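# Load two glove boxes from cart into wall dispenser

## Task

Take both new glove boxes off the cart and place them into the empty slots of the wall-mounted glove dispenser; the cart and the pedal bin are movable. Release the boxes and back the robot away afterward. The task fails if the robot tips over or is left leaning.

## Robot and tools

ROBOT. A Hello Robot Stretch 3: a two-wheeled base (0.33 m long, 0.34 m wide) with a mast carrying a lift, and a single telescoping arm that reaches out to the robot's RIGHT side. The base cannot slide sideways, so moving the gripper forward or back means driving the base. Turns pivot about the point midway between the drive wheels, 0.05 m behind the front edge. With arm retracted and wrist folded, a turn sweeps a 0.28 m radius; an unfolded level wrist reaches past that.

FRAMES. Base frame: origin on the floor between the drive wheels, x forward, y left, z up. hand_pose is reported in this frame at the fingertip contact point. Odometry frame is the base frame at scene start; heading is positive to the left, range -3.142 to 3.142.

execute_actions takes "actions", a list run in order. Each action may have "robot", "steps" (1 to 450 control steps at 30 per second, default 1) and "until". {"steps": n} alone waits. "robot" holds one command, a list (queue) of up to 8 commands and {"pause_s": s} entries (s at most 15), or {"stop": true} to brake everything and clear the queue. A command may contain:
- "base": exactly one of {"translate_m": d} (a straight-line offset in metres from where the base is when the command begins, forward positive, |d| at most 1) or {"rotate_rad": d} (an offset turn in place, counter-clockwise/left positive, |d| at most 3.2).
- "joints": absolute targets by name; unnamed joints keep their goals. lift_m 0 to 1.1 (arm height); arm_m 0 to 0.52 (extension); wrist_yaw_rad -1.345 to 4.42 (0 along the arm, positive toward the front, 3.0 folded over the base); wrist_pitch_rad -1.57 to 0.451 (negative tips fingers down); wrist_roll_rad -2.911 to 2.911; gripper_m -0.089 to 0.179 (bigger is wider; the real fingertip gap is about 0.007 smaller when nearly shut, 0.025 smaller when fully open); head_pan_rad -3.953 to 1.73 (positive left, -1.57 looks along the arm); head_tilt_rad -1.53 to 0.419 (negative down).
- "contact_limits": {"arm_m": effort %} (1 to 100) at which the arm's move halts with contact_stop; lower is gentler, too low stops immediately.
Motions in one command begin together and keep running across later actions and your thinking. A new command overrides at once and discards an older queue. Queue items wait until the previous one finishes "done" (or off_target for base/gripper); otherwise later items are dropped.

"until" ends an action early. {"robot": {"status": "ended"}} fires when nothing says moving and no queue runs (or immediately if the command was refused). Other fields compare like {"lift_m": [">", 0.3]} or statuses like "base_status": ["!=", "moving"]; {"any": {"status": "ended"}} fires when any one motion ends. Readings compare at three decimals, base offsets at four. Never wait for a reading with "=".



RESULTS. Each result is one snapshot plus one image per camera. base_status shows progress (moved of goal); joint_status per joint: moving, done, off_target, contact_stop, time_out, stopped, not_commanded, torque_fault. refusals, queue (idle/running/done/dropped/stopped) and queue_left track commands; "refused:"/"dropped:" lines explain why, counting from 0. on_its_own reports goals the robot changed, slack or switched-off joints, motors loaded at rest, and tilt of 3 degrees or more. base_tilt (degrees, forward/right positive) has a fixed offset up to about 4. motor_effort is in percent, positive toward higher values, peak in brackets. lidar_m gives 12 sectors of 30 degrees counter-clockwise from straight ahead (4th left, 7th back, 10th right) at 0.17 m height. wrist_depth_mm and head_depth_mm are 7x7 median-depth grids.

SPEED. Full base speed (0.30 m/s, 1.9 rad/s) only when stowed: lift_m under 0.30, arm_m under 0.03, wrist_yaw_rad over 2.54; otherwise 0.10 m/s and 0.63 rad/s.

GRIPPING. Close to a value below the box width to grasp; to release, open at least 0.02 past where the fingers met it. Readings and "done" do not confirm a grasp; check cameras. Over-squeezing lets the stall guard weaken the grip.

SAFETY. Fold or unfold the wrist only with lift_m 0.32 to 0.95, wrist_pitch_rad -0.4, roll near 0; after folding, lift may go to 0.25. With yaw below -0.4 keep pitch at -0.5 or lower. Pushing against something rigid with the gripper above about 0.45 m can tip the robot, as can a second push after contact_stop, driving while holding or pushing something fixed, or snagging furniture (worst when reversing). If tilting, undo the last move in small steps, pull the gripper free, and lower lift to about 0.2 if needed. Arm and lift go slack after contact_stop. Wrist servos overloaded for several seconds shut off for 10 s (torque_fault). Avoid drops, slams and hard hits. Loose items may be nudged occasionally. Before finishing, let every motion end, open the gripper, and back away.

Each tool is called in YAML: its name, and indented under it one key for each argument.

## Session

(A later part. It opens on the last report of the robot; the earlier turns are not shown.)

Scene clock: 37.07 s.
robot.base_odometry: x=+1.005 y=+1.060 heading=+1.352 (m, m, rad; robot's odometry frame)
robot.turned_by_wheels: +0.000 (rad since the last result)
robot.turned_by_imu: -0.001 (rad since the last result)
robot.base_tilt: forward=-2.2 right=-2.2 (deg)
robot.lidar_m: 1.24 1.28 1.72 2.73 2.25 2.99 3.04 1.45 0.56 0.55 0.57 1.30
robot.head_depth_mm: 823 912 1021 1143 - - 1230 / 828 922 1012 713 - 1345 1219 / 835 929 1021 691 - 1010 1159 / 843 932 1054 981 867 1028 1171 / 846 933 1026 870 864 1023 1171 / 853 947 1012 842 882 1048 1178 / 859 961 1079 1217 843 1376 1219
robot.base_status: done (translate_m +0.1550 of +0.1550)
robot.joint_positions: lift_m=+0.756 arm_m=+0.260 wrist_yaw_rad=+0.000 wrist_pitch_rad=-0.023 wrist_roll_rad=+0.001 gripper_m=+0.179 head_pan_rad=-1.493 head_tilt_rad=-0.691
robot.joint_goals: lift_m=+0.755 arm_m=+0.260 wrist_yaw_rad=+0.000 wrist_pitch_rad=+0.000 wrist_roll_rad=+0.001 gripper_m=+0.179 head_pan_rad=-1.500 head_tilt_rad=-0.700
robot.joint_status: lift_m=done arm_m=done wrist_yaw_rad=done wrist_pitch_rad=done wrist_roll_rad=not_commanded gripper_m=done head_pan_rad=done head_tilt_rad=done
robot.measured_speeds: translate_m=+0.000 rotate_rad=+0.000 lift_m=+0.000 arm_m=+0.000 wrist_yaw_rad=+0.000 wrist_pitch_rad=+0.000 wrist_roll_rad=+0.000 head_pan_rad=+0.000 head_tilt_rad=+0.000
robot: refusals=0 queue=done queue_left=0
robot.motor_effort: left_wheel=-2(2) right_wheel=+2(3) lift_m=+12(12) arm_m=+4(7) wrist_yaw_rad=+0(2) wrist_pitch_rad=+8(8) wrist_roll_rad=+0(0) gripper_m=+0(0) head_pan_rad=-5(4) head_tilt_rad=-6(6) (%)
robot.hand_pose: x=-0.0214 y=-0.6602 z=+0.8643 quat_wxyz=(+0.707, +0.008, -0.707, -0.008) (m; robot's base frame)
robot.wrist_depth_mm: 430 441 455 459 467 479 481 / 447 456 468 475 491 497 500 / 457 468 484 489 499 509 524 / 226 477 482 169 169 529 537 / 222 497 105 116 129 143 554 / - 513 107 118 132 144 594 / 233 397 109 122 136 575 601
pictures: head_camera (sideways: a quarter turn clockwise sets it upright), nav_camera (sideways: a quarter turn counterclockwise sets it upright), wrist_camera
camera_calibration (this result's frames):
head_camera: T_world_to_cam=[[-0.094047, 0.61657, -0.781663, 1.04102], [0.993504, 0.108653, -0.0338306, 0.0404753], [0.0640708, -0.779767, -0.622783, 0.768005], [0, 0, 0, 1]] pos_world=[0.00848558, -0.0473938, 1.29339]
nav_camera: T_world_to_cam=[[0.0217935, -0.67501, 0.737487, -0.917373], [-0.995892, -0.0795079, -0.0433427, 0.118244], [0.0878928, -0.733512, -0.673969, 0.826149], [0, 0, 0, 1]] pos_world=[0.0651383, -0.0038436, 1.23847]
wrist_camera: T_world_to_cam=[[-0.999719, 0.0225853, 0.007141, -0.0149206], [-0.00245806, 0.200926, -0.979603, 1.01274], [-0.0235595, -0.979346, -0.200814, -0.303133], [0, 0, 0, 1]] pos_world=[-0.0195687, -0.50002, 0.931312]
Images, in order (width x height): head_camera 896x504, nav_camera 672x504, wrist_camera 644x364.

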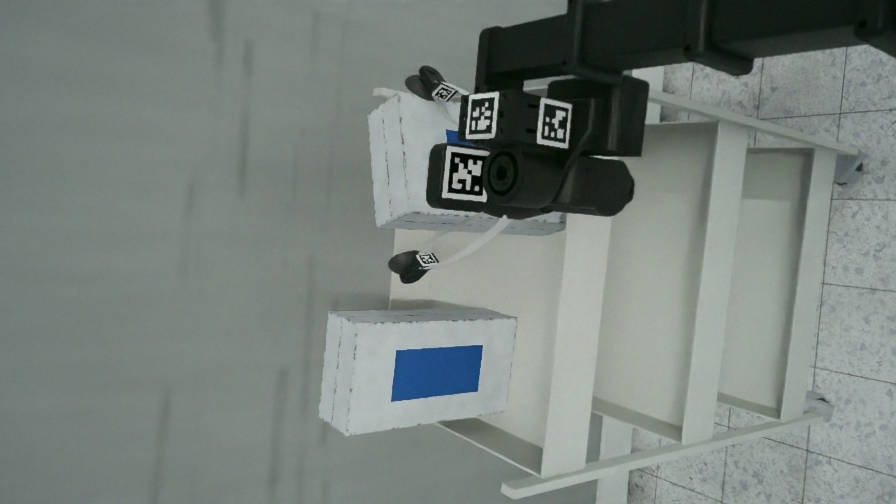

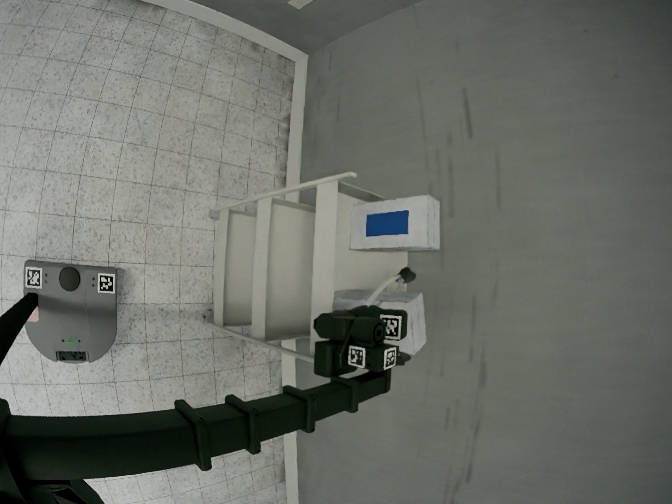

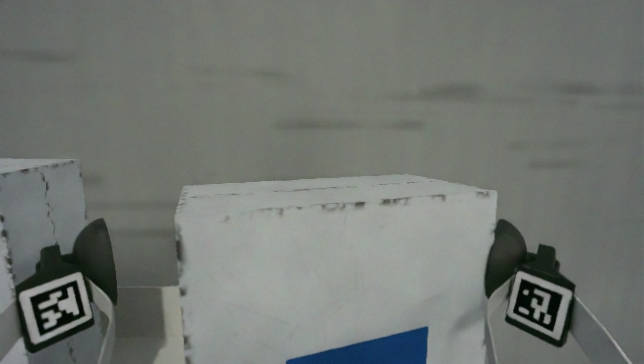

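execute_actions:
  actions:
    - {"robot":[{"base":{"translate_m":-0.025}},{"joints":{"gripper_m":0.11}},{"pause_s":1}],"steps":450,"until":{"robot":{"status":"ended"}}}

Scene clock: 40.83 s.
robot.base_odometry: x=+1.000 y=+1.035 heading=+1.352 (m, m, rad; robot's odometry frame)
robot.turned_by_wheels: +0.000 (rad since the last result)
robot.turned_by_imu: -0.001 (rad since the last result)
robot.base_tilt: forward=-2.2 right=-2.2 (deg)
robot.lidar_m: 1.27 1.30 1.76 2.62 2.24 2.99 3.02 1.45 1.03 0.55 0.57 1.33
robot.head_depth_mm: 823 912 1024 1146 - - 1226 / 828 921 1030 967 - 1406 1237 / 834 927 1028 686 - 1009 1166 / 844 930 1054 923 842 1034 1173 / 845 940 1035 946 865 1028 1169 / 853 952 1012 840 885 1041 1175 / 857 957 1059 1191 845 1310 1214
robot.base_status: done (translate_m -0.0250 of -0.0250)
robot.joint_positions: lift_m=+0.756 arm_m=+0.260 wrist_yaw_rad=+0.006 wrist_pitch_rad=-0.022 wrist_roll_rad=+0.001 gripper_m=+0.111 head_pan_rad=-1.493 head_tilt_rad=-0.691
robot.joint_goals: lift_m=+0.755 arm_m=+0.260 wrist_yaw_rad=+0.000 wrist_pitch_rad=+0.000 wrist_roll_rad=+0.001 gripper_m=+0.110 head_pan_rad=-1.500 head_tilt_rad=-0.700
robot.joint_status: lift_m=done arm_m=done wrist_yaw_rad=done wrist_pitch_rad=done wrist_roll_rad=not_commanded gripper_m=done head_pan_rad=done head_tilt_rad=done
robot.measured_speeds: translate_m=+0.000 rotate_rad=+0.000 lift_m=+0.000 arm_m=+0.000 wrist_yaw_rad=+0.000 wrist_pitch_rad=+0.000 wrist_roll_rad=+0.000 head_pan_rad=+0.000 head_tilt_rad=+0.000
robot: refusals=0 queue=done queue_left=0
robot.motor_effort: left_wheel=+0(7) right_wheel=-1(3) lift_m=+12(12) arm_m=+3(4) wrist_yaw_rad=-5(4) wrist_pitch_rad=+8(8) wrist_roll_rad=+0(0) gripper_m=-11(87) head_pan_rad=-6(5) head_tilt_rad=-6(6) (%)
robot.hand_pose: x=-0.0200 y=-0.6603 z=+0.8644 quat_wxyz=(+0.707, +0.010, -0.707, -0.006) (m; robot's base frame)
robot.wrist_depth_mm: 435 443 456 465 463 475 481 / 443 458 472 474 479 495 505 / 465 473 477 492 500 514 518 / 466 484 493 168 499 518 534 / 248 96 99 111 125 532 562 / 237 91 100 113 130 554 575 / 262 238 103 117 135 582 601
pictures: head_camera (sideways: a quarter turn clockwise sets it upright), nav_camera (sideways: a quarter turn counterclockwise sets it upright), wrist_camera
camera_calibration (this result's frames):
head_camera: T_world_to_cam=[[-0.0940471, 0.61657, -0.781663, 1.04102], [0.993504, 0.108653, -0.0338306, 0.0404753], [0.0640709, -0.779767, -0.622783, 0.768005], [0, 0, 0, 1]] pos_world=[0.00848558, -0.0473938, 1.29339]
nav_camera: T_world_to_cam=[[0.0217936, -0.67501, 0.737487, -0.917372], [-0.995892, -0.079508, -0.0433427, 0.118244], [0.0878929, -0.733512, -0.673969, 0.826149], [0, 0, 0, 1]] pos_world=[0.0651383, -0.00384358, 1.23847]
wrist_camera: T_world_to_cam=[[-0.999829, 0.0170403, 0.007123, -0.0171498], [-0.00356482, 0.200366, -0.979715, 1.01259], [-0.0181218, -0.979573, -0.200271, -0.303627], [0, 0, 0, 1]] pos_world=[-0.0190394, -0.500022, 0.931365]
Images, in order (width x height): head_camera 896x504, nav_camera 672x504, wrist_camera 644x364.

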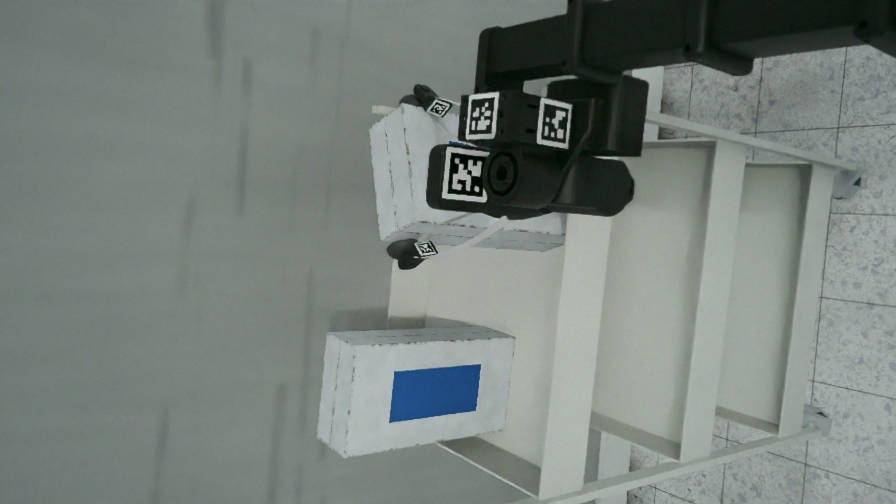

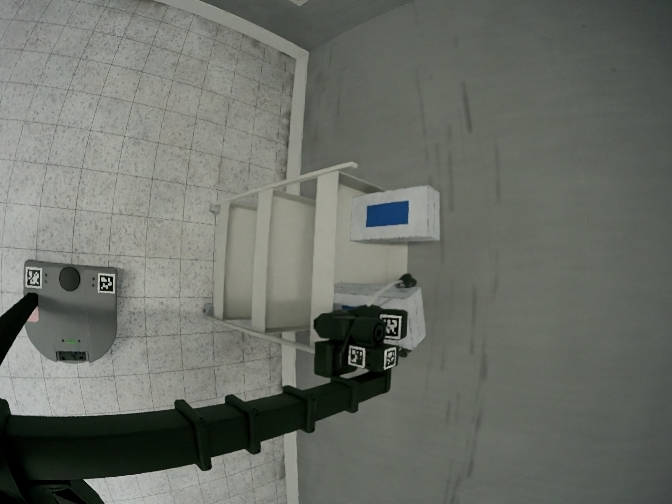

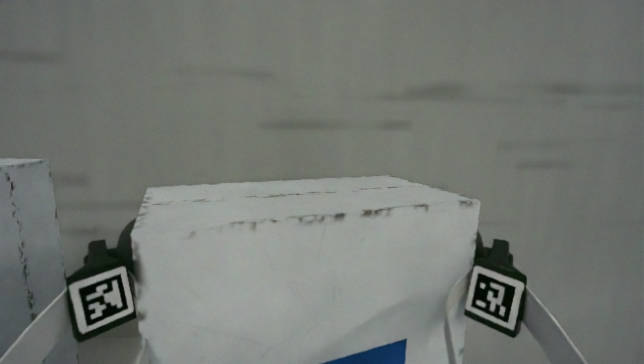

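execute_actions:
  actions:
    - {"robot":[{"joints":{"gripper_m":0.07}},{"pause_s":1},{"joints":{"lift_m":0.80}}],"steps":450,"until":{"robot":{"status":"ended"}}}

Scene clock: 43.90 s.
robot.base_odometry: x=+1.000 y=+1.035 heading=+1.352 (m, m, rad; robot's odometry frame)
robot.turned_by_wheels: +0.000 (rad since the last result)
robot.turned_by_imu: -0.001 (rad since the last result)
robot.base_tilt: forward=-2.2 right=-2.2 (deg)
robot.lidar_m: 1.27 1.31 1.76 2.62 2.25 2.98 3.02 1.44 1.03 0.55 0.57 1.32
robot.head_depth_mm: 824 914 1025 1118 - 1408 1251 / 830 916 1014 - 1441 1406 1235 / 833 928 1007 - 778 1011 1163 / 843 933 1040 952 841 1030 1171 / 846 942 1042 948 863 1027 1168 / 852 954 1011 837 884 1047 1179 / 859 956 1056 1186 849 1325 1221
robot.base_status: done (translate_m -0.0250 of -0.0250)
robot.joint_positions: lift_m=+0.799 arm_m=+0.260 wrist_yaw_rad=+0.003 wrist_pitch_rad=-0.076 wrist_roll_rad=+0.001 gripper_m=+0.080 head_pan_rad=-1.493 head_tilt_rad=-0.691
robot.joint_goals: lift_m=+0.800 arm_m=+0.260 wrist_yaw_rad=+0.000 wrist_pitch_rad=+0.000 wrist_roll_rad=+0.001 gripper_m=+0.079 head_pan_rad=-1.500 head_tilt_rad=-0.700
robot.joint_status: lift_m=done arm_m=done wrist_yaw_rad=done wrist_pitch_rad=done wrist_roll_rad=not_commanded gripper_m=done head_pan_rad=done head_tilt_rad=done
robot.measured_speeds: translate_m=+0.000 rotate_rad=+0.000 lift_m=+0.000 arm_m=+0.000 wrist_yaw_rad=+0.000 wrist_pitch_rad=+0.000 wrist_roll_rad=+0.000 head_pan_rad=+0.000 head_tilt_rad=+0.000
robot: refusals=0 queue=done queue_left=0
robot.on_its_own: gripper_m is held at +0.079, not at your +0.070, by its stall guard, which is still easing
robot.motor_effort: left_wheel=-1(1) right_wheel=+1(1) lift_m=+32(33) arm_m=+3(3) wrist_yaw_rad=-2(5) wrist_pitch_rad=+25(27) wrist_roll_rad=+0(0) gripper_m=-21(98) head_pan_rad=-5(5) head_tilt_rad=-6(6) (%)
robot.hand_pose: x=-0.0207 y=-0.6583 z=+0.8945 quat_wxyz=(+0.707, +0.028, -0.706, -0.026) (m; robot's base frame)
robot.wrist_depth_mm: 429 441 442 455 462 467 486 / 445 455 461 472 481 493 499 / 467 467 482 493 497 502 513 / 484 488 495 177 506 534 541 / 250 109 100 111 125 548 571 / 240 92 100 112 128 587 594 / - 405 103 116 134 621 627
pictures: head_camera (sideways: a quarter turn clockwise sets it upright), nav_camera (sideways: a quarter turn counterclockwise sets it upright), wrist_camera
camera_calibration (this result's frames):
head_camera: T_world_to_cam=[[-0.0940471, 0.61657, -0.781663, 1.04102], [0.993504, 0.108653, -0.0338306, 0.0404753], [0.0640709, -0.779767, -0.622783, 0.768005], [0, 0, 0, 1]] pos_world=[0.00848558, -0.0473938, 1.29339]
nav_camera: T_world_to_cam=[[0.0217936, -0.67501, 0.737487, -0.917372], [-0.995892, -0.079508, -0.0433427, 0.118244], [0.0878929, -0.733512, -0.673969, 0.826149], [0, 0, 0, 1]] pos_world=[0.0651383, -0.00384358, 1.23847]
wrist_camera: T_world_to_cam=[[-0.999775, 0.0194947, 0.00833588, -0.0176045], [-0.00313933, 0.252717, -0.967535, 1.06526], [-0.0209684, -0.967344, -0.252599, -0.240914], [0, 0, 0, 1]] pos_world=[-0.019308, -0.501912, 0.969966]
Images, in order (width x height): head_camera 896x504, nav_camera 672x504, wrist_camera 644x364.

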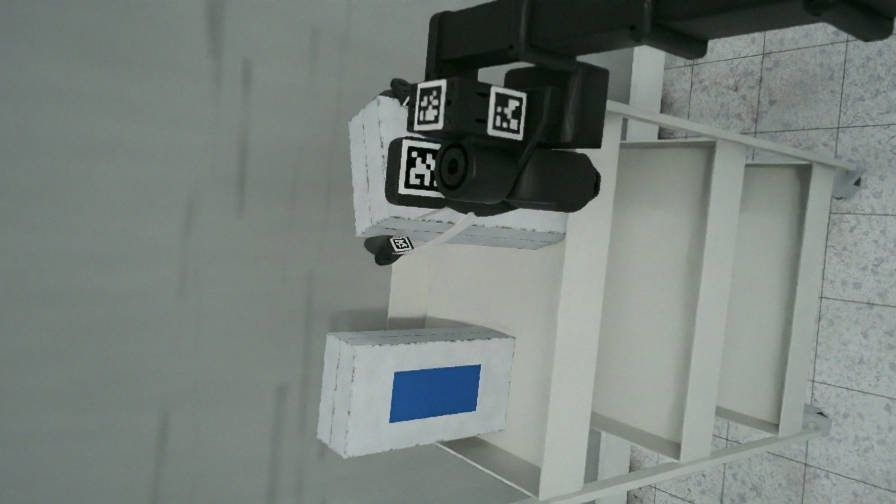

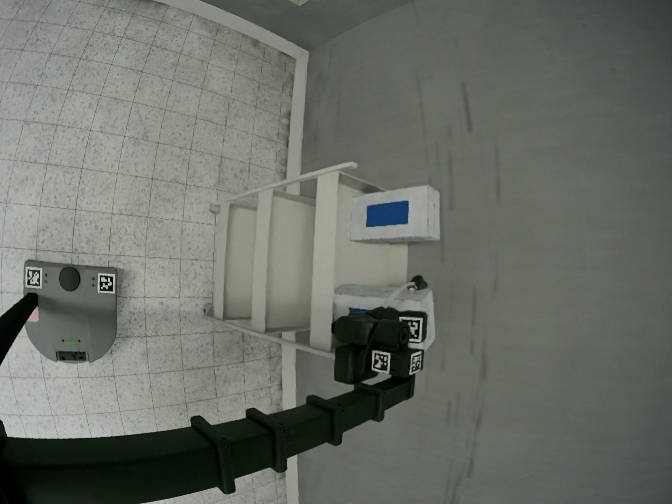

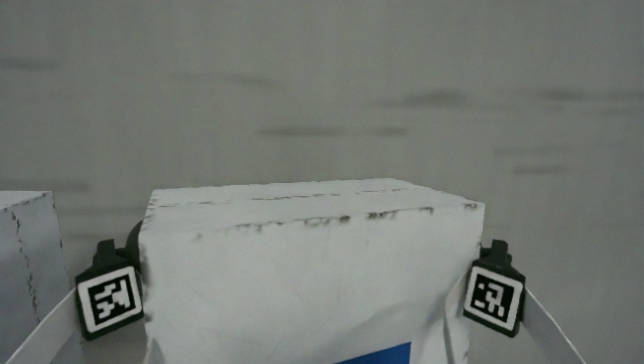

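execute_actions:
  actions:
    - {"robot":[{"joints":{"lift_m":0.757}},{"joints":{"gripper_m":0.179}},{"joints":{"arm_m":0.14}},{"joints":{"wrist_yaw_rad":0.3},"base":{"translate_m":-0.065}}],"steps":450,"until":{"robot":{"status":"ended"}}}

Scene clock: 51.03 s.
robot.base_odometry: x=+0.986 y=+0.972 heading=+1.352 (m, m, rad; robot's odometry frame)
robot.turned_by_wheels: +0.000 (rad since the last result)
robot.turned_by_imu: -0.002 (rad since the last result)
robot.base_tilt: forward=-2.2 right=-2.2 (deg)
robot.lidar_m: 1.33 1.38 1.85 2.35 2.23 2.99 2.97 1.44 1.03 0.54 0.57 1.37
robot.head_depth_mm: 827 910 1027 1166 1327 - 1242 / 831 920 1034 1179 1333 - 1221 / 835 926 1042 736 1301 - 1206 / 841 935 1050 696 760 1027 1169 / 848 942 1063 974 852 1030 1172 / 856 951 1035 867 887 1047 1174 / 860 959 800 857 879 1023 1167
robot.base_status: done (translate_m -0.0650 of -0.0650)
robot.joint_positions: lift_m=+0.758 arm_m=+0.140 wrist_yaw_rad=+0.297 wrist_pitch_rad=-0.021 wrist_roll_rad=+0.001 gripper_m=+0.179 head_pan_rad=-1.493 head_tilt_rad=-0.691
robot.joint_goals: lift_m=+0.757 arm_m=+0.140 wrist_yaw_rad=+0.300 wrist_pitch_rad=+0.000 wrist_roll_rad=+0.001 gripper_m=+0.179 head_pan_rad=-1.500 head_tilt_rad=-0.700
robot.joint_status: lift_m=done arm_m=done wrist_yaw_rad=done wrist_pitch_rad=done wrist_roll_rad=not_commanded gripper_m=done head_pan_rad=done head_tilt_rad=done
robot.measured_speeds: translate_m=+0.000 rotate_rad=+0.000 lift_m=+0.000 arm_m=+0.000 wrist_yaw_rad=+0.000 wrist_pitch_rad=+0.000 wrist_roll_rad=+0.000 head_pan_rad=+0.000 head_tilt_rad=+0.000
robot: refusals=0 queue=done queue_left=0
robot.motor_effort: left_wheel=-2(6) right_wheel=+2(3) lift_m=+12(32) arm_m=-3(1) wrist_yaw_rad=+2(3) wrist_pitch_rad=+7(25) wrist_roll_rad=+0(0) gripper_m=+0(84) head_pan_rad=-5(5) head_tilt_rad=-5(6) (%)
robot.hand_pose: x=+0.0533 y=-0.5298 z=+0.8668 quat_wxyz=(+0.700, +0.112, -0.698, +0.097) (m; robot's base frame)
robot.wrist_depth_mm: 737 685 632 597 565 535 506 / 737 694 640 605 574 544 526 / 763 697 673 636 607 565 527 / 803 376 410 216 222 576 541 / 827 387 421 219 228 590 551 / - 395 431 226 235 623 557 / 379 402 409 234 245 619 580
pictures: head_camera (sideways: a quarter turn clockwise sets it upright), nav_camera (sideways: a quarter turn counterclockwise sets it upright), wrist_camera
camera_calibration (this result's frames):
head_camera: T_world_to_cam=[[-0.0940488, 0.616594, -0.781643, 1.04099], [0.993504, 0.108654, -0.0338296, 0.040474], [0.0640692, -0.779747, -0.622808, 0.768037], [0, 0, 0, 1]] pos_world=[0.00848555, -0.0473936, 1.29339]
nav_camera: T_world_to_cam=[[0.0217952, -0.675033, 0.737466, -0.917345], [-0.995892, -0.0795064, -0.0433428, 0.118244], [0.0878911, -0.733491, -0.673993, 0.826179], [0, 0, 0, 1]] pos_world=[0.0651381, -0.00384162, 1.23847]
wrist_camera: T_world_to_cam=[[-0.962651, -0.270652, 0.00709507, -0.100453], [-0.0605369, 0.189627, -0.979988, 0.986619], [0.26389, -0.943816, -0.198929, -0.171315], [0, 0, 0, 1]] pos_world=[0.00823417, -0.375967, 0.933508]
Images, in order (width x height): head_camera 896x504, nav_camera 672x504, wrist_camera 644x364.

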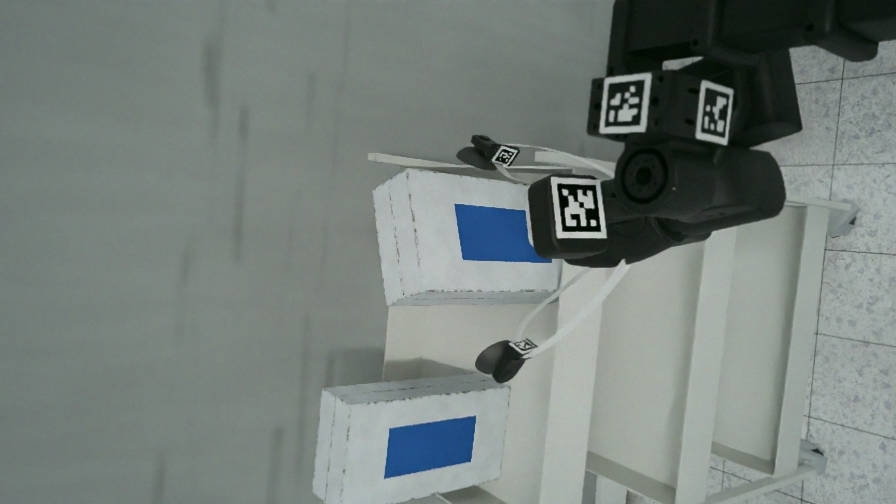

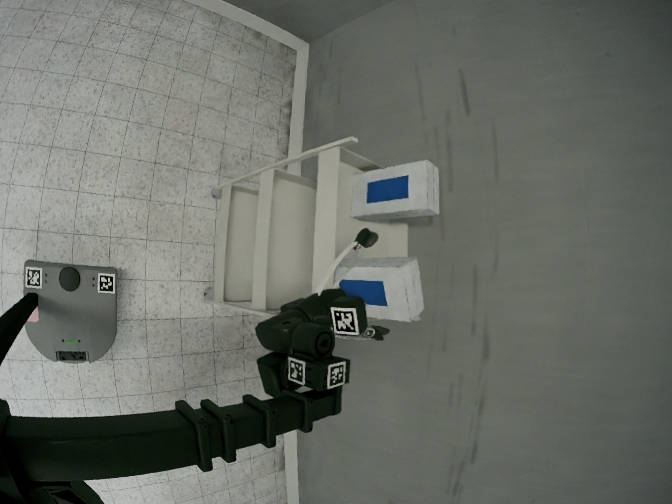

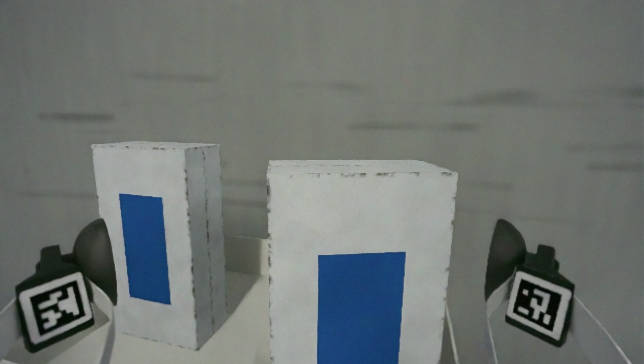

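execute_actions:
  actions:
    - {"robot":[{"joints":{"arm_m":0.262},"base":{"translate_m":-0.01}},{"joints":{"gripper_m":0.08}},{"pause_s":1},{"joints":{"lift_m":0.93}}],"steps":450,"until":{"robot":{"status":"ended"}}}

Scene clock: 57.93 s.
robot.base_odometry: x=+0.983 y=+0.962 heading=+1.352 (m, m, rad; robot's odometry frame)
robot.turned_by_wheels: +0.000 (rad since the last result)
robot.turned_by_imu: -0.002 (rad since the last result)
robot.base_tilt: forward=-2.2 right=-2.2 (deg)
robot.lidar_m: 1.34 1.39 1.86 2.31 2.22 2.98 2.97 1.45 1.03 0.54 0.57 1.37
robot.head_depth_mm: 826 900 - 1196 1366 1428 1243 / 833 905 - 1221 1380 1433 1238 / 836 912 - 923 869 1365 1206 / 841 911 605 679 862 1024 1167 / 848 937 1053 969 860 1021 1167 / 859 947 1036 879 886 1045 1178 / 862 957 797 858 879 1047 1176
robot.base_status: done (translate_m -0.0100 of -0.0100)
robot.joint_positions: lift_m=+0.929 arm_m=+0.262 wrist_yaw_rad=+0.301 wrist_pitch_rad=-0.077 wrist_roll_rad=+0.001 gripper_m=+0.081 head_pan_rad=-1.493 head_tilt_rad=-0.691
robot.joint_goals: lift_m=+0.930 arm_m=+0.262 wrist_yaw_rad=+0.300 wrist_pitch_rad=+0.000 wrist_roll_rad=+0.001 gripper_m=+0.080 head_pan_rad=-1.500 head_tilt_rad=-0.700
robot.joint_status: lift_m=done arm_m=done wrist_yaw_rad=done wrist_pitch_rad=done wrist_roll_rad=not_commanded gripper_m=done head_pan_rad=done head_tilt_rad=done
robot.measured_speeds: translate_m=+0.000 rotate_rad=+0.000 lift_m=+0.000 arm_m=+0.000 wrist_yaw_rad=+0.000 wrist_pitch_rad=+0.000 wrist_roll_rad=+0.000 head_pan_rad=+0.000 head_tilt_rad=+0.000
robot: refusals=0 queue=done queue_left=0
robot.motor_effort: left_wheel=-1(6) right_wheel=+1(4) lift_m=+32(34) arm_m=+2(1) wrist_yaw_rad=+0(5) wrist_pitch_rad=+25(27) wrist_roll_rad=+0(0) gripper_m=-19(94) head_pan_rad=-5(5) head_tilt_rad=-6(6) (%)
robot.hand_pose: x=+0.0538 y=-0.6489 z=+1.0244 quat_wxyz=(+0.703, +0.133, -0.694, +0.079) (m; robot's base frame)
robot.wrist_depth_mm: 564 531 501 465 445 417 397 / 592 563 519 490 455 430 404 / 619 574 533 507 467 449 418 / 638 610 546 510 474 467 439 / 677 109 114 121 130 469 448 / 710 110 115 122 131 485 464 / 293 278 117 125 134 528 487
pictures: head_camera (sideways: a quarter turn clockwise sets it upright), nav_camera (sideways: a quarter turn counterclockwise sets it upright), wrist_camera
camera_calibration (this result's frames):
head_camera: T_world_to_cam=[[-0.0940372, 0.616611, -0.781631, 1.04098], [0.993506, 0.108634, -0.033829, 0.0404732], [0.0640521, -0.779737, -0.622823, 0.768056], [0, 0, 0, 1]] pos_world=[0.00848455, -0.0473934, 1.29339]
nav_camera: T_world_to_cam=[[0.0217823, -0.675048, 0.737453, -0.917328], [-0.995893, -0.0794849, -0.0433428, 0.118244], [0.0878748, -0.73348, -0.674007, 0.826198], [0, 0, 0, 1]] pos_world=[0.065138, -0.00384163, 1.23847]
wrist_camera: T_world_to_cam=[[-0.961391, -0.275058, 0.0083486, -0.137617], [-0.0773833, 0.24111, -0.967408, 1.1851], [0.26408, -0.930704, -0.253086, -0.188492], [0, 0, 0, 1]] pos_world=[0.00918056, -0.499022, 1.09992]
Images, in order (width x height): head_camera 896x504, nav_camera 672x504, wrist_camera 644x364.

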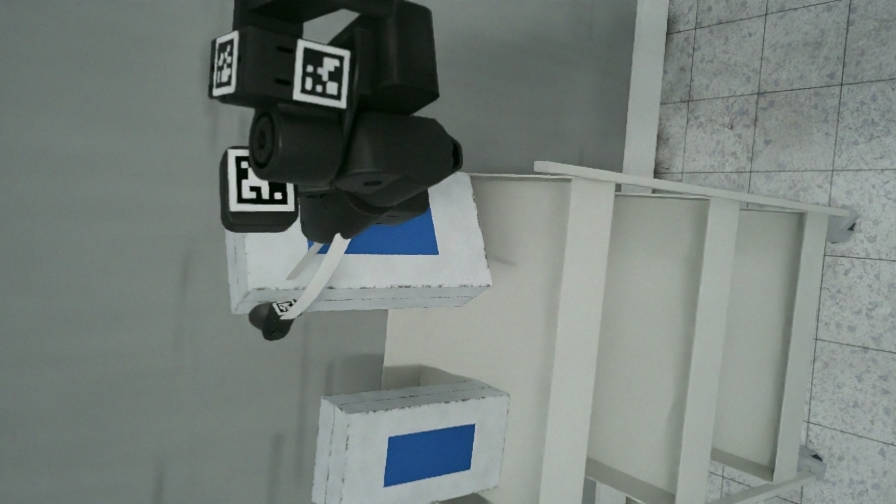

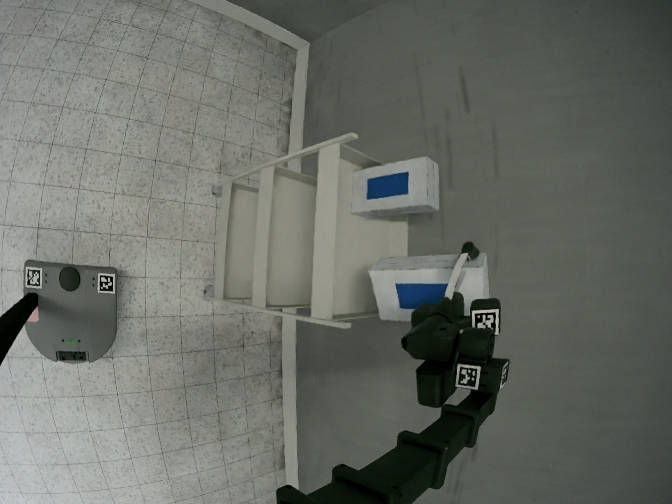

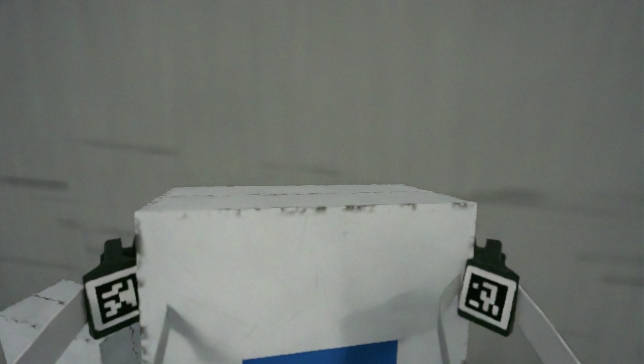

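execute_actions:
  actions:
    - {"robot":[{"joints":{"arm_m":0.0,"wrist_yaw_rad":0.0,"wrist_pitch_rad":0.05,"head_pan_rad":-1.0,"head_tilt_rad":-0.6}},{"base":{"rotate_rad":1.10}},{"base":{"translate_m":1.0}},{"base":{"translate_m":0.21}},{"base":{"rotate_rad":0.47},"joints":{"head_pan_rad":-1.5}}],"steps":450,"until":{"robot":{"status":"ended"}}}
    - {"steps":300,"until":{"robot":{"status":"ended"}}}

Scene clock: 61.30 s.
robot.base_odometry: x=+0.983 y=+0.962 heading=+1.352 (m, m, rad; robot's odometry frame)
robot.turned_by_wheels: +0.000 (rad since the last result)
robot.turned_by_imu: -0.001 (rad since the last result)
robot.base_tilt: forward=-2.2 right=-2.2 (deg)
robot.lidar_m: 1.34 1.39 1.86 2.31 2.23 2.98 2.96 1.44 1.03 0.54 0.57 1.37
robot.head_depth_mm: 843 906 981 1052 913 788 830 / 886 962 1041 820 879 978 956 / 930 1014 1110 843 878 1028 1137 / 982 1089 1189 1324 893 1047 1204 / 1044 1150 1275 1431 1649 1505 1253 / 1116 1235 1370 1571 1729 1492 1275 / 1201 1333 1495 1708 1818 1495 1261
robot.base_status: done (translate_m -0.0100 of -0.0100)
robot.joint_positions: lift_m=+0.929 arm_m=+0.000 wrist_yaw_rad=+0.002 wrist_pitch_rad=-0.031 wrist_roll_rad=+0.001 gripper_m=+0.081 head_pan_rad=-1.007 head_tilt_rad=-0.606
robot.joint_goals: lift_m=+0.930 arm_m=+0.000 wrist_yaw_rad=+0.000 wrist_pitch_rad=+0.050 wrist_roll_rad=+0.001 gripper_m=+0.080 head_pan_rad=-1.000 head_tilt_rad=-0.600
robot.joint_status: lift_m=done arm_m=done wrist_yaw_rad=done wrist_pitch_rad=off_target wrist_roll_rad=not_commanded gripper_m=done head_pan_rad=done head_tilt_rad=done
robot.measured_speeds: translate_m=+0.000 rotate_rad=+0.000 lift_m=+0.000 arm_m=+0.000 wrist_yaw_rad=+0.000 wrist_pitch_rad=+0.000 wrist_roll_rad=+0.000 head_pan_rad=+0.000 head_tilt_rad=+0.000
robot: refusals=0 queue=dropped queue_left=0
robot.motor_effort: left_wheel=-2(1) right_wheel=+3(2) lift_m=+32(32) arm_m=-2(4) wrist_yaw_rad=-1(3) wrist_pitch_rad=+26(28) wrist_roll_rad=+0(0) gripper_m=-20(19) head_pan_rad=+4(47) head_tilt_rad=+3(16) (%)
robot.hand_pose: x=-0.0210 y=-0.4007 z=+1.0359 quat_wxyz=(+0.707, +0.012, -0.707, -0.011) (m; robot's base frame)
robot.wrist_depth_mm: 671 672 707 713 712 749 748 / 708 702 730 721 760 772 774 / 718 715 741 756 778 792 802 / 754 749 744 774 782 835 858 / 758 109 113 121 130 853 844 / 468 110 115 123 131 878 891 / 496 488 117 125 133 914 949
pictures: head_camera (sideways: a quarter turn clockwise sets it upright), nav_camera (sideways: a quarter turn counterclockwise sets it upright), wrist_camera
dropped: robot: command 0 of its queue: wrist_pitch_rad: off_target
camera_calibration (this result's frames):
head_camera: T_world_to_cam=[[-0.334403, 0.442958, -0.831843, 1.1079], [0.829231, 0.557722, -0.0363651, 0.044781], [0.447829, -0.701951, -0.553818, 0.675944], [0, 0, 0, 1]] pos_world=[0.030645, -0.0412502, 1.29758]
nav_camera: T_world_to_cam=[[0.299736, -0.531407, 0.792317, -0.990535], [-0.841386, -0.538719, -0.0430201, 0.116886], [0.449698, -0.653749, -0.608592, 0.738899], [0, 0, 0, 1]] pos_world=[0.0629643, 0.0196467, 1.23953]
wrist_camera: T_world_to_cam=[[-0.999754, 0.0209411, 0.00733242, -0.0224616], [-0.00278803, 0.209286, -0.977851, 1.13022], [-0.0220119, -0.97763, -0.209176, -0.00509737], [0, 0, 0, 1]] pos_world=[-0.0194172, -0.241051, 1.10428]
Images, in order (width x height): head_camera 896x504, nav_camera 672x504, wrist_camera 644x364.

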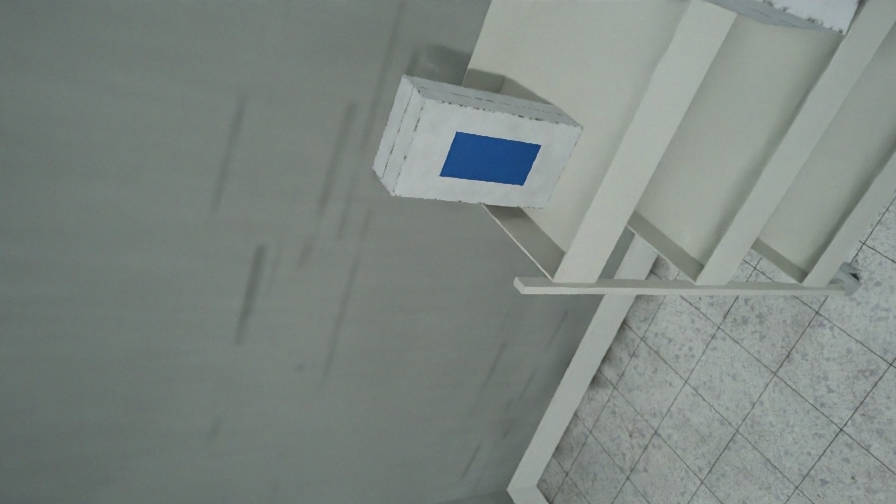

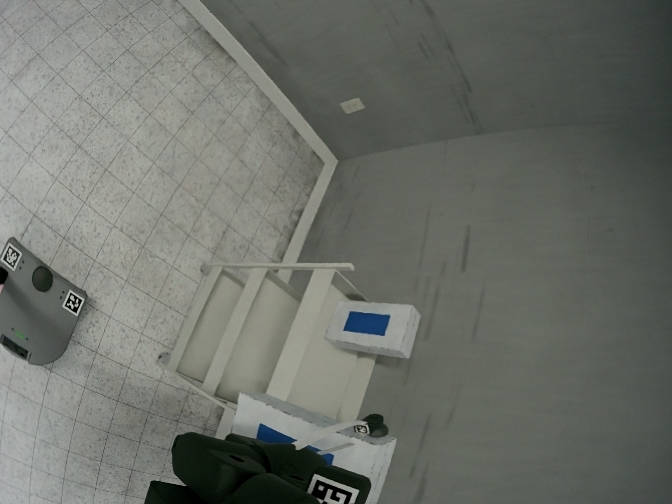

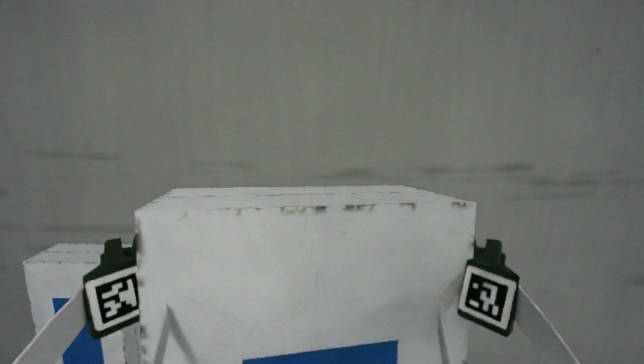

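execute_actions:
  actions:
    - {"robot":[{"base":{"rotate_rad":1.10}},{"base":{"translate_m":1.0}},{"base":{"translate_m":0.21}},{"base":{"rotate_rad":0.47},"joints":{"head_pan_rad":-1.5}}],"steps":450,"until":{"robot":{"status":"ended"}}}
    - {"steps":300,"until":{"robot":{"status":"ended"}}}

Scene clock: 80.07 s.
robot.base_odometry: x=+0.050 y=+1.732 heading=+2.921 (m, m, rad; robot's odometry frame)
robot.turned_by_wheels: +1.570 (rad since the last result)
robot.turned_by_imu: +1.540 (rad since the last result)
robot.base_tilt: forward=-2.2 right=-2.2 (deg)
robot.lidar_m: 1.71 1.62 1.57 3.53 2.99 1.69 1.62 1.13 0.81 0.77 0.79 1.07
robot.head_depth_mm: 626 685 756 808 937 - - / 630 689 760 411 - - - / 634 694 768 406 - - - / 638 697 774 426 416 468 1260 / 641 703 776 870 892 1141 1265 / 647 709 783 883 924 1169 1280 / 650 716 793 891 1016 1182 1269
robot.base_status: done (rotate_rad +0.4699 of +0.4700)
robot.joint_positions: lift_m=+0.929 arm_m=+0.000 wrist_yaw_rad=+0.001 wrist_pitch_rad=-0.031 wrist_roll_rad=+0.001 gripper_m=+0.081 head_pan_rad=-1.493 head_tilt_rad=-0.606
robot.joint_goals: lift_m=+0.930 arm_m=+0.000 wrist_yaw_rad=+0.000 wrist_pitch_rad=+0.050 wrist_roll_rad=+0.001 gripper_m=+0.080 head_pan_rad=-1.500 head_tilt_rad=-0.600
robot.joint_status: lift_m=done arm_m=done wrist_yaw_rad=done wrist_pitch_rad=off_target wrist_roll_rad=not_commanded gripper_m=done head_pan_rad=done head_tilt_rad=done
robot.measured_speeds: translate_m=+0.000 rotate_rad=+0.000 lift_m=+0.000 arm_m=+0.000 wrist_yaw_rad=+0.000 wrist_pitch_rad=+0.000 wrist_roll_rad=+0.000 head_pan_rad=+0.000 head_tilt_rad=+0.000
robot: refusals=0 queue=done queue_left=0
robot.motor_effort: left_wheel=-2(5) right_wheel=+2(5) lift_m=+32(32) arm_m=-3(2) wrist_yaw_rad=+0(1) wrist_pitch_rad=+27(27) wrist_roll_rad=+0(0) gripper_m=-18(19) head_pan_rad=-6(49) head_tilt_rad=+3(3) (%)
robot.hand_pose: x=-0.0212 y=-0.4007 z=+1.0359 quat_wxyz=(+0.707, +0.012, -0.707, -0.011) (m; robot's base frame)
robot.wrist_depth_mm: 468 473 491 497 518 512 528 / 484 490 505 506 530 531 533 / 504 508 515 538 538 555 559 / 507 521 527 534 545 568 578 / 524 110 113 121 130 592 609 / 537 110 115 124 131 614 628 / 560 507 117 125 134 639 671
pictures: head_camera (sideways: a quarter turn clockwise sets it upright), nav_camera (sideways: a quarter turn counterclockwise sets it upright), wrist_camera
camera_calibration (this result's frames):
head_camera: T_world_to_cam=[[-0.0887813, 0.54782, -0.831872, 1.10644], [0.99372, 0.105822, -0.0363666, 0.0437795], [0.0681079, -0.829877, -0.553775, 0.678204], [0, 0, 0, 1]] pos_world=[0.00853575, -0.0479387, 1.29758]
nav_camera: T_world_to_cam=[[0.0168154, -0.609837, 0.792349, -0.988851], [-0.995592, -0.0833468, -0.0430198, 0.117826], [0.0922747, -0.788132, -0.60855, 0.741025], [0, 0, 0, 1]] pos_world=[0.0655571, -0.00919179, 1.23953]
wrist_camera: T_world_to_cam=[[-0.999739, 0.0216206, 0.00733026, -0.0223604], [-0.00264368, 0.209287, -0.977851, 1.13022], [-0.0226758, -0.977615, -0.209176, -0.00510714], [0, 0, 0, 1]] pos_world=[-0.0194824, -0.24105, 1.10428]
Images, in order (width x height): head_camera 896x504, nav_camera 672x504, wrist_camera 644x364.

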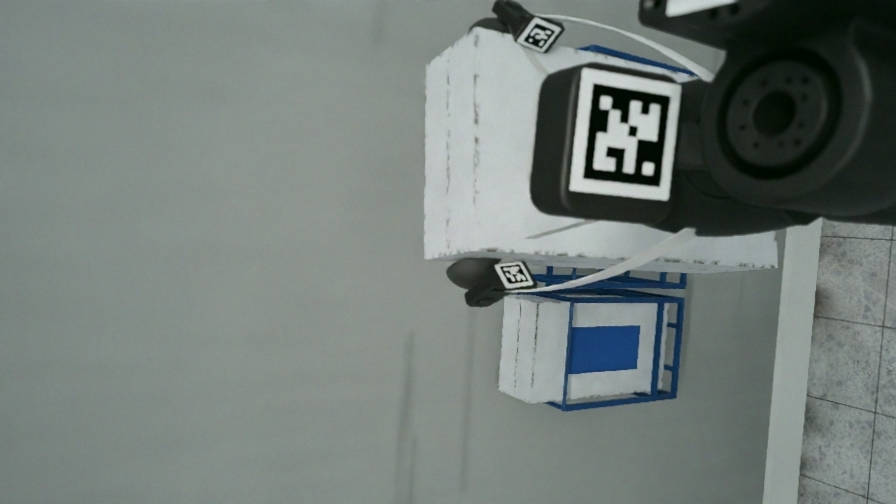

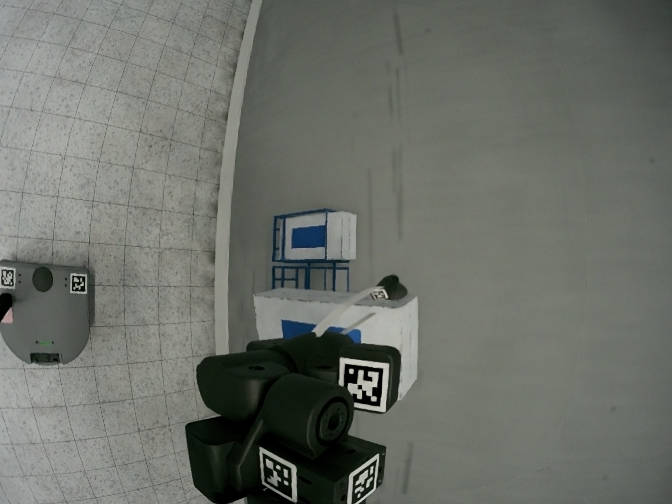

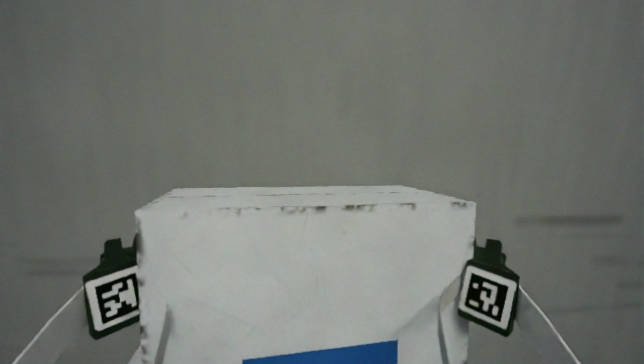

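execute_actions:
  actions:
    - {"robot":[{"base":{"rotate_rad":0.05}},{"base":{"translate_m":0.025},"joints":{"head_tilt_rad":-0.75,"head_pan_rad":-1.57}},{"joints":{"arm_m":0.33,"lift_m":0.84}}],"steps":450,"until":{"robot":{"status":"ended"}}}

Scene clock: 86.37 s.
robot.base_odometry: x=+0.026 y=+1.737 heading=+2.971 (m, m, rad; robot's odometry frame)
robot.turned_by_wheels: +0.050 (rad since the last result)
robot.turned_by_imu: +0.047 (rad since the last result)
robot.base_tilt: forward=-2.2 right=-2.3 (deg)
robot.lidar_m: 1.69 1.55 1.56 3.52 2.87 1.69 1.65 1.07 0.80 0.77 0.80 1.12
robot.head_depth_mm: 642 718 799 - - 1332 1192 / 645 718 - 967 1124 1309 1212 / 649 710 - 977 1130 1333 1200 / 653 718 742 984 1136 1331 1198 / 655 732 836 888 984 1328 1198 / 660 739 843 923 1165 1330 1193 / 664 745 847 987 1180 1325 1191
robot.base_status: done (translate_m +0.0250 of +0.0250)
robot.joint_positions: lift_m=+0.840 arm_m=+0.330 wrist_yaw_rad=+0.001 wrist_pitch_rad=-0.031 wrist_roll_rad=+0.001 gripper_m=+0.081 head_pan_rad=-1.563 head_tilt_rad=-0.741
robot.joint_goals: lift_m=+0.840 arm_m=+0.330 wrist_yaw_rad=+0.000 wrist_pitch_rad=+0.050 wrist_roll_rad=+0.001 gripper_m=+0.080 head_pan_rad=-1.570 head_tilt_rad=-0.750
robot.joint_status: lift_m=done arm_m=done wrist_yaw_rad=done wrist_pitch_rad=off_target wrist_roll_rad=not_commanded gripper_m=done head_pan_rad=done head_tilt_rad=done
robot.measured_speeds: translate_m=+0.000 rotate_rad=+0.000 lift_m=+0.000 arm_m=+0.000 wrist_yaw_rad=+0.000 wrist_pitch_rad=+0.000 wrist_roll_rad=+0.000 head_pan_rad=+0.000 head_tilt_rad=+0.000
robot: refusals=0 queue=done queue_left=0
robot.motor_effort: left_wheel=-2(6) right_wheel=+3(6) lift_m=+15(32) arm_m=+3(4) wrist_yaw_rad=-1(1) wrist_pitch_rad=+26(27) wrist_roll_rad=+0(0) gripper_m=-19(20) head_pan_rad=-5(19) head_tilt_rad=-6(24) (%)
robot.hand_pose: x=-0.0212 y=-0.7300 z=+0.9471 quat_wxyz=(+0.707, +0.011, -0.707, -0.011) (m; robot's base frame)
robot.wrist_depth_mm: 179 180 181 183 184 186 187 / 186 186 186 190 189 192 193 / 189 191 193 196 196 198 200 / 197 198 195 199 200 205 207 / 203 109 114 121 130 209 214 / 210 110 115 123 131 218 221 / 219 165 117 125 134 227 230
pictures: head_camera (sideways: a quarter turn clockwise sets it upright), nav_camera (sideways: a quarter turn counterclockwise sets it upright), wrist_camera
camera_calibration (this result's frames):
head_camera: T_world_to_cam=[[-0.0509388, 0.659508, -0.74997, 0.999445], [0.998661, 0.0404621, -0.0322486, 0.0383822], [0.00907712, -0.750608, -0.660686, 0.817644], [0, 0, 0, 1]] pos_world=[0.00515789, -0.0469653, 1.291]
nav_camera: T_world_to_cam=[[-0.0252462, -0.710498, 0.703246, -0.872461], [-0.999031, -0.0074438, -0.0433853, 0.118316], [0.03606, -0.703659, -0.709622, 0.872836], [0, 0, 0, 1]] pos_world=[0.0647002, -0.00482202, 1.23807]
wrist_camera: T_world_to_cam=[[-0.999737, 0.0217417, 0.00731546, -0.0145159], [-0.00261865, 0.208653, -0.977986, 1.11196], [-0.0227894, -0.977748, -0.208541, -0.346361], [0, 0, 0, 1]] pos_world=[-0.0194936, -0.570352, 1.01535]
Images, in order (width x height): head_camera 896x504, nav_camera 672x504, wrist_camera 644x364.

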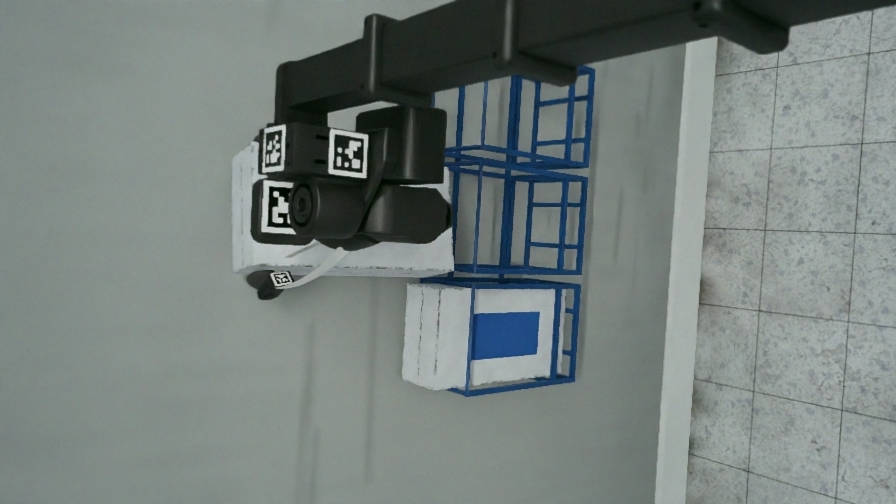

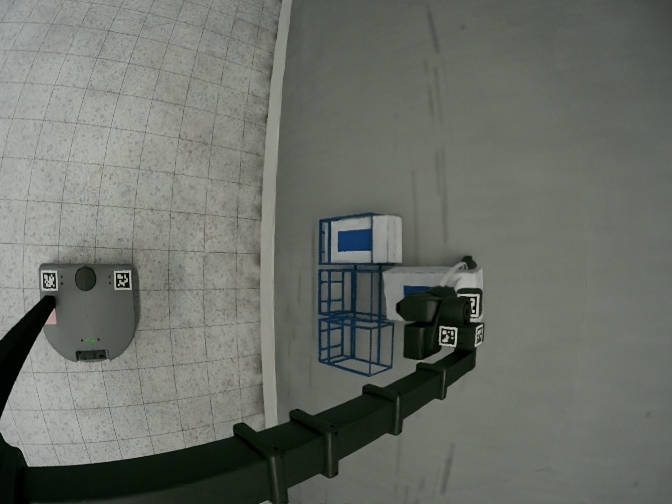

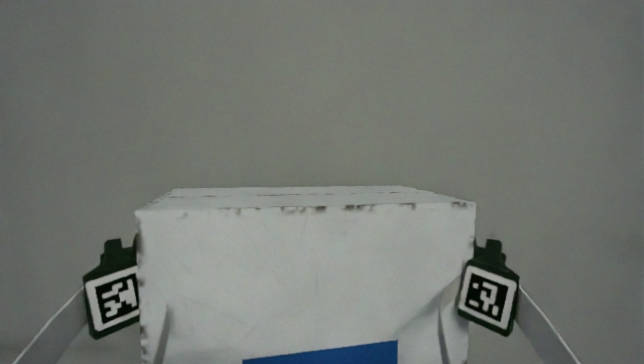

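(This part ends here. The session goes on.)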